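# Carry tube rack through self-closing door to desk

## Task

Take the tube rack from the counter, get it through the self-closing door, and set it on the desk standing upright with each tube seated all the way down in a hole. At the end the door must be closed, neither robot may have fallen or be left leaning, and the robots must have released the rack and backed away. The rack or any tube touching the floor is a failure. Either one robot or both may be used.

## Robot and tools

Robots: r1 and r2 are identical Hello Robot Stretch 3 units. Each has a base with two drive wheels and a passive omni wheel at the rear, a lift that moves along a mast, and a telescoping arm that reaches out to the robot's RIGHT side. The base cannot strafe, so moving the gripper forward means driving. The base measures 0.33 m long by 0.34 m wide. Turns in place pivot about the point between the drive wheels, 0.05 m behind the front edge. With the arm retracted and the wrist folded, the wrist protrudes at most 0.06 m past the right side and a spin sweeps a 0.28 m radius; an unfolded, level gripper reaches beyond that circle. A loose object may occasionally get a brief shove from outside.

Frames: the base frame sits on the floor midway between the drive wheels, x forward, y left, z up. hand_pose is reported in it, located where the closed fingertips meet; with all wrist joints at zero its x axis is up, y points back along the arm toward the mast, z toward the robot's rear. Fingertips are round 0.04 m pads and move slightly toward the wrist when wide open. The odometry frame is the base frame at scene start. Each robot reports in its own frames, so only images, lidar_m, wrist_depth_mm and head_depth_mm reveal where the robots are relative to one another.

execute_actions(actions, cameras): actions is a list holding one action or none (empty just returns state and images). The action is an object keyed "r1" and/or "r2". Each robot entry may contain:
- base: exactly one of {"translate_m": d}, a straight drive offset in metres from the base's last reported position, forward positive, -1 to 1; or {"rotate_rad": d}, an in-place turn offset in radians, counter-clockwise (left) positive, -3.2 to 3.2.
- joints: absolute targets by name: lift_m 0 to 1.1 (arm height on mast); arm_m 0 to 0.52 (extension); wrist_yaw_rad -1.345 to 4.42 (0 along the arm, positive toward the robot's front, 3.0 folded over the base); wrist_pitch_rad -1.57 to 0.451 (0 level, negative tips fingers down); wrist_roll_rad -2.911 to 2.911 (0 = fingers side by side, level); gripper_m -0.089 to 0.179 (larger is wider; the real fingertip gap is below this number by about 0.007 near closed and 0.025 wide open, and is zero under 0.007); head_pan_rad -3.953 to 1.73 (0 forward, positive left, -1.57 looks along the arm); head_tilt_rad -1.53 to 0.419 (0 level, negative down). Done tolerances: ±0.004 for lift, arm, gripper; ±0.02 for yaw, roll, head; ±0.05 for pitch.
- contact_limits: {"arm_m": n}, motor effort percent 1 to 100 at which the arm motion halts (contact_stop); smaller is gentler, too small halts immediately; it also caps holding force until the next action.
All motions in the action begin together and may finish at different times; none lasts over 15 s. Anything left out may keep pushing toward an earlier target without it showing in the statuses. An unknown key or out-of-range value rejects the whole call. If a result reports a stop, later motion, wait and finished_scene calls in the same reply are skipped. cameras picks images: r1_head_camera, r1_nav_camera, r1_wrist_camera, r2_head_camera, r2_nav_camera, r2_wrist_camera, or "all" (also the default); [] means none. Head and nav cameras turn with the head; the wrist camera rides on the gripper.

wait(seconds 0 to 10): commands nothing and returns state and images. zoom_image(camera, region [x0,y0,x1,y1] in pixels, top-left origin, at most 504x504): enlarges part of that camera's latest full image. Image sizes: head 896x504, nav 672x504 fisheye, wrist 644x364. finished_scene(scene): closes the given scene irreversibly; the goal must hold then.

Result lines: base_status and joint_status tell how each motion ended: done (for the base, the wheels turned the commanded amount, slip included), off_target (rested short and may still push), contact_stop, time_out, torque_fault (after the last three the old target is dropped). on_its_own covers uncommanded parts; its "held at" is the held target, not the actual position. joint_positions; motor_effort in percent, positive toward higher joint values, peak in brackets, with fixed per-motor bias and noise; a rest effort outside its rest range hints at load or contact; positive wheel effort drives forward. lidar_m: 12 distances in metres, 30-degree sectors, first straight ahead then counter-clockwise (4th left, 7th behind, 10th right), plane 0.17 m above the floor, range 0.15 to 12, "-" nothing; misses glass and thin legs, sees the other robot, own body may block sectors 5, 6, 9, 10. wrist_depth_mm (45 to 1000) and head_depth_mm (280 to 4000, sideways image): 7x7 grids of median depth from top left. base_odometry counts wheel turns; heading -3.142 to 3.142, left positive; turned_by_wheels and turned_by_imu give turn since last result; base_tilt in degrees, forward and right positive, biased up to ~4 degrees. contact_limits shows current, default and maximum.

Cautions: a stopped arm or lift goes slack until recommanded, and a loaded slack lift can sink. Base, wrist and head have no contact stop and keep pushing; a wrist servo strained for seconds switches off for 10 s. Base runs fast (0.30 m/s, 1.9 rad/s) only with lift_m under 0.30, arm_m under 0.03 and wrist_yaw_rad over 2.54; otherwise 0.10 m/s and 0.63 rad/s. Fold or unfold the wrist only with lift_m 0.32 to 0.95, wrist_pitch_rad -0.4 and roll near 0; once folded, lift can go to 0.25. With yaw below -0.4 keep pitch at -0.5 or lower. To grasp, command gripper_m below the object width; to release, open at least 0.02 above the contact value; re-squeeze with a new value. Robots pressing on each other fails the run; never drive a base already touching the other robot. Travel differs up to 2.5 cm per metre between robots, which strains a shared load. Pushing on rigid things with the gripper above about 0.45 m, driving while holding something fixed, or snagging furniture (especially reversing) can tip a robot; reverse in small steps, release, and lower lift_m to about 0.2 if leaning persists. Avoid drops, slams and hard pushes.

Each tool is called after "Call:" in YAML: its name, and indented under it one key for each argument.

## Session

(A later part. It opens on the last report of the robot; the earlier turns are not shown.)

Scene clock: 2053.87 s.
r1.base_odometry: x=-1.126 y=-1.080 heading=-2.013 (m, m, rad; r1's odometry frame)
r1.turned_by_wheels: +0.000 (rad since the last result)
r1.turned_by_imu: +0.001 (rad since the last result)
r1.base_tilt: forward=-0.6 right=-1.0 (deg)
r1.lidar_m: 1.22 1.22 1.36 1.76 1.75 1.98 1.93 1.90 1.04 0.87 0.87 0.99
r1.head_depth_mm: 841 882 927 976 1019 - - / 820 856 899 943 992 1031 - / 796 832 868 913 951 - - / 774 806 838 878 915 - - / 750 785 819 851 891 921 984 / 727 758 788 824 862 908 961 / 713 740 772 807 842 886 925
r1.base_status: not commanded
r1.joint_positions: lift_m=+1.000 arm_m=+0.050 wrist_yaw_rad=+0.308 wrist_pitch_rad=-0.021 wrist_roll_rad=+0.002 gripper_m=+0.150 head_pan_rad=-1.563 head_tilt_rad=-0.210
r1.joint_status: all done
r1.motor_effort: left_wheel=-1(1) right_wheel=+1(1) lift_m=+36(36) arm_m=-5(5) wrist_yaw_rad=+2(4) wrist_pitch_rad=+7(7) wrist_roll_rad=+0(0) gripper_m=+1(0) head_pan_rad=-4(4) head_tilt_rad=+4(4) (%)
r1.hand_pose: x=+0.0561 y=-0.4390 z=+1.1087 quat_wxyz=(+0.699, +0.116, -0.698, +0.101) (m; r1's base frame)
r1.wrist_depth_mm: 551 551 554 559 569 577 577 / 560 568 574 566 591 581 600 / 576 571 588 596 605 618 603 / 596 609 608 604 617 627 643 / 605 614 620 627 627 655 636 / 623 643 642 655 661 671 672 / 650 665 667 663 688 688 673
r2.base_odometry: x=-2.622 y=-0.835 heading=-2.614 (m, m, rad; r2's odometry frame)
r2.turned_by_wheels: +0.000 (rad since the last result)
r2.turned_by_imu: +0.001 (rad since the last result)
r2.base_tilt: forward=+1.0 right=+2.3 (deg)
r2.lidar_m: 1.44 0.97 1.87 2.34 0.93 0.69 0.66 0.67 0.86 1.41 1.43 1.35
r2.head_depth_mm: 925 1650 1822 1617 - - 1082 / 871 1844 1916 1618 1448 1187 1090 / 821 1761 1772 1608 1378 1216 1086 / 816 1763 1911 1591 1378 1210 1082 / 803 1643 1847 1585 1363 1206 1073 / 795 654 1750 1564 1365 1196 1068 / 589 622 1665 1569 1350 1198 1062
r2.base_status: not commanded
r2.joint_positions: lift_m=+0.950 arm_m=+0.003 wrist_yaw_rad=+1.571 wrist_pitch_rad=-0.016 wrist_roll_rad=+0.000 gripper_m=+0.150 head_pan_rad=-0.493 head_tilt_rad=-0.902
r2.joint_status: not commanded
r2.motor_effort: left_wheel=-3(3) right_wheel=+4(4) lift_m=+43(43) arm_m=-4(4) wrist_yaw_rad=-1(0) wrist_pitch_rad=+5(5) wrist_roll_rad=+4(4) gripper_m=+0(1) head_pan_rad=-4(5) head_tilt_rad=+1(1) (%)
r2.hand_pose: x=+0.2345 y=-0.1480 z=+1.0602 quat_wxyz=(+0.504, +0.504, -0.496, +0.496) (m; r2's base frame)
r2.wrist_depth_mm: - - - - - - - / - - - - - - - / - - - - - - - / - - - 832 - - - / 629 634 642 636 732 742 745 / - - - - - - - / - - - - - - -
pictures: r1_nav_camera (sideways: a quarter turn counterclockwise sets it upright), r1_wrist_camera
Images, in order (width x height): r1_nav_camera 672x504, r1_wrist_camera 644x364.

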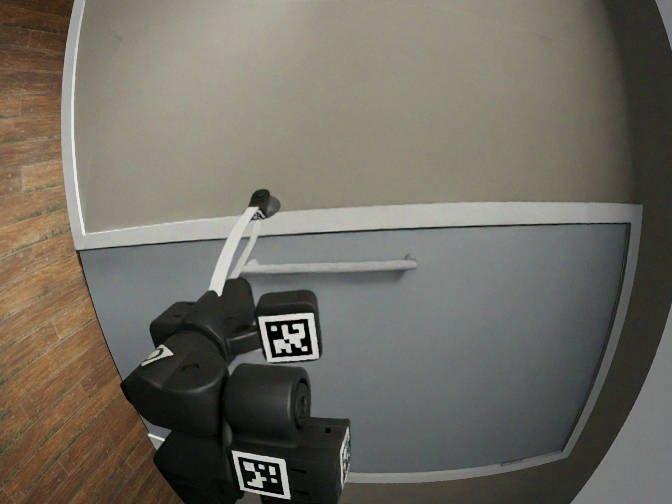

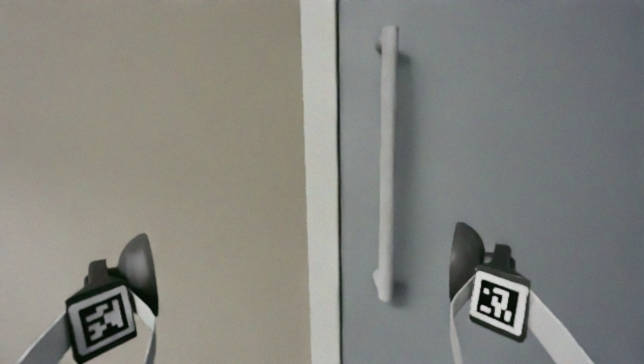

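Call:
execute_actions:
  actions: []
  cameras: ["r2_wrist_camera", "r2_nav_camera"]

Call:
zoom_image:
  camera: "r2_wrist_camera"
  region: [270, 130, 390, 240]

Scene clock: 2058.50 s.
r1.base_odometry: x=-1.126 y=-1.080 heading=-2.013 (m, m, rad; r1's odometry frame)
r1.turned_by_wheels: +0.000 (rad since the last result)
r1.turned_by_imu: +0.001 (rad since the last result)
r1.base_tilt: forward=-0.6 right=-1.0 (deg)
r1.lidar_m: 1.22 1.22 1.36 1.76 1.75 1.98 1.92 1.89 1.04 0.86 0.88 0.99
r1.head_depth_mm: 843 885 922 977 1022 - - / 821 854 897 944 988 1029 - / 796 833 869 913 954 - - / 773 807 837 877 918 - - / 752 785 819 850 890 922 989 / 726 756 789 824 865 908 957 / 714 741 772 806 840 888 926
r1.base_status: not commanded
r1.joint_positions: lift_m=+1.000 arm_m=+0.050 wrist_yaw_rad=+0.308 wrist_pitch_rad=-0.021 wrist_roll_rad=+0.002 gripper_m=+0.150 head_pan_rad=-1.563 head_tilt_rad=-0.210
r1.joint_status: all done
r1.motor_effort: left_wheel=-1(1) right_wheel=+1(1) lift_m=+36(36) arm_m=-5(5) wrist_yaw_rad=+2(4) wrist_pitch_rad=+7(7) wrist_roll_rad=+0(0) gripper_m=+1(0) head_pan_rad=-3(4) head_tilt_rad=+4(4) (%)
r1.hand_pose: x=+0.0561 y=-0.4390 z=+1.1087 quat_wxyz=(+0.699, +0.116, -0.698, +0.101) (m; r1's base frame)
r1.wrist_depth_mm: 531 547 556 552 562 572 568 / 563 571 559 572 571 586 595 / 583 579 588 600 592 601 620 / 598 597 609 608 625 642 638 / 607 625 622 620 640 662 670 / 628 644 654 646 646 656 679 / 648 670 667 670 680 686 692
r2.base_odometry: x=-2.622 y=-0.835 heading=-2.614 (m, m, rad; r2's odometry frame)
r2.turned_by_wheels: +0.000 (rad since the last result)
r2.turned_by_imu: +0.000 (rad since the last result)
r2.base_tilt: forward=+1.0 right=+2.3 (deg)
r2.lidar_m: 1.44 0.97 1.86 2.34 0.92 0.69 0.66 0.67 0.86 1.41 1.43 1.35
r2.head_depth_mm: 929 1651 1789 1631 - - 1085 / 871 1845 1916 1605 1441 1195 1090 / 824 1766 1765 1615 1383 1220 1080 / 813 1755 1910 1613 1368 1209 1080 / 804 1630 1821 1602 1367 1199 1073 / 795 654 1760 1555 1354 1195 1070 / 589 624 1655 1566 1354 1196 1065
r2.base_status: not commanded
r2.joint_positions: lift_m=+0.950 arm_m=+0.003 wrist_yaw_rad=+1.571 wrist_pitch_rad=-0.016 wrist_roll_rad=+0.000 gripper_m=+0.150 head_pan_rad=-0.493 head_tilt_rad=-0.902
r2.joint_status: not commanded
r2.motor_effort: left_wheel=-3(3) right_wheel=+4(4) lift_m=+43(43) arm_m=-4(4) wrist_yaw_rad=-1(0) wrist_pitch_rad=+5(5) wrist_roll_rad=+4(4) gripper_m=+0(1) head_pan_rad=-4(5) head_tilt_rad=+2(1) (%)
r2.hand_pose: x=+0.2345 y=-0.1480 z=+1.0602 quat_wxyz=(+0.504, +0.504, -0.496, +0.496) (m; r2's base frame)
r2.wrist_depth_mm: - - - - - - - / - - - - - - - / - - - - - - - / - - - 848 - - - / 620 631 644 643 736 740 735 / - - - - - - - / - - - - - - -
pictures: r2_nav_camera (sideways: a quarter turn counterclockwise sets it upright), r2_wrist_camera
Images, in order (width x height): r2_nav_camera 672x504, r2_wrist_camera 644x364.

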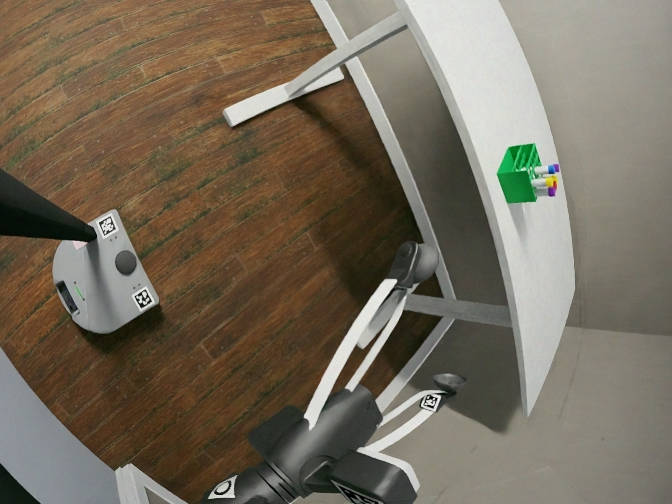

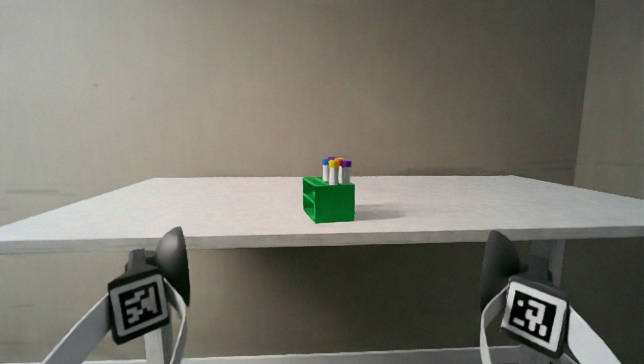

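Region (270, 130, 390, 240) of r2_wrist_camera's 644x364 image, scaled by 4.200; it fills the top 462 rows of this view, and the rest is white.

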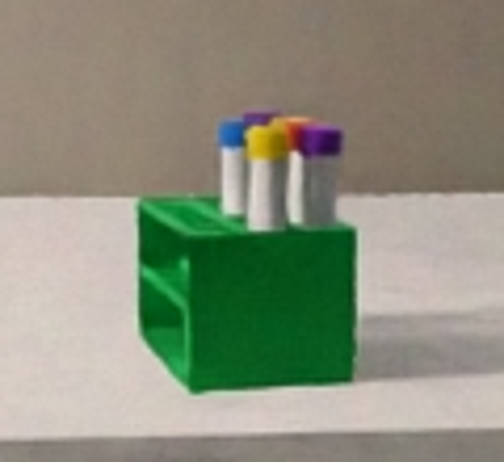

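Call:
finished_scene:
  scene: 1

The scene is finished: the task was done.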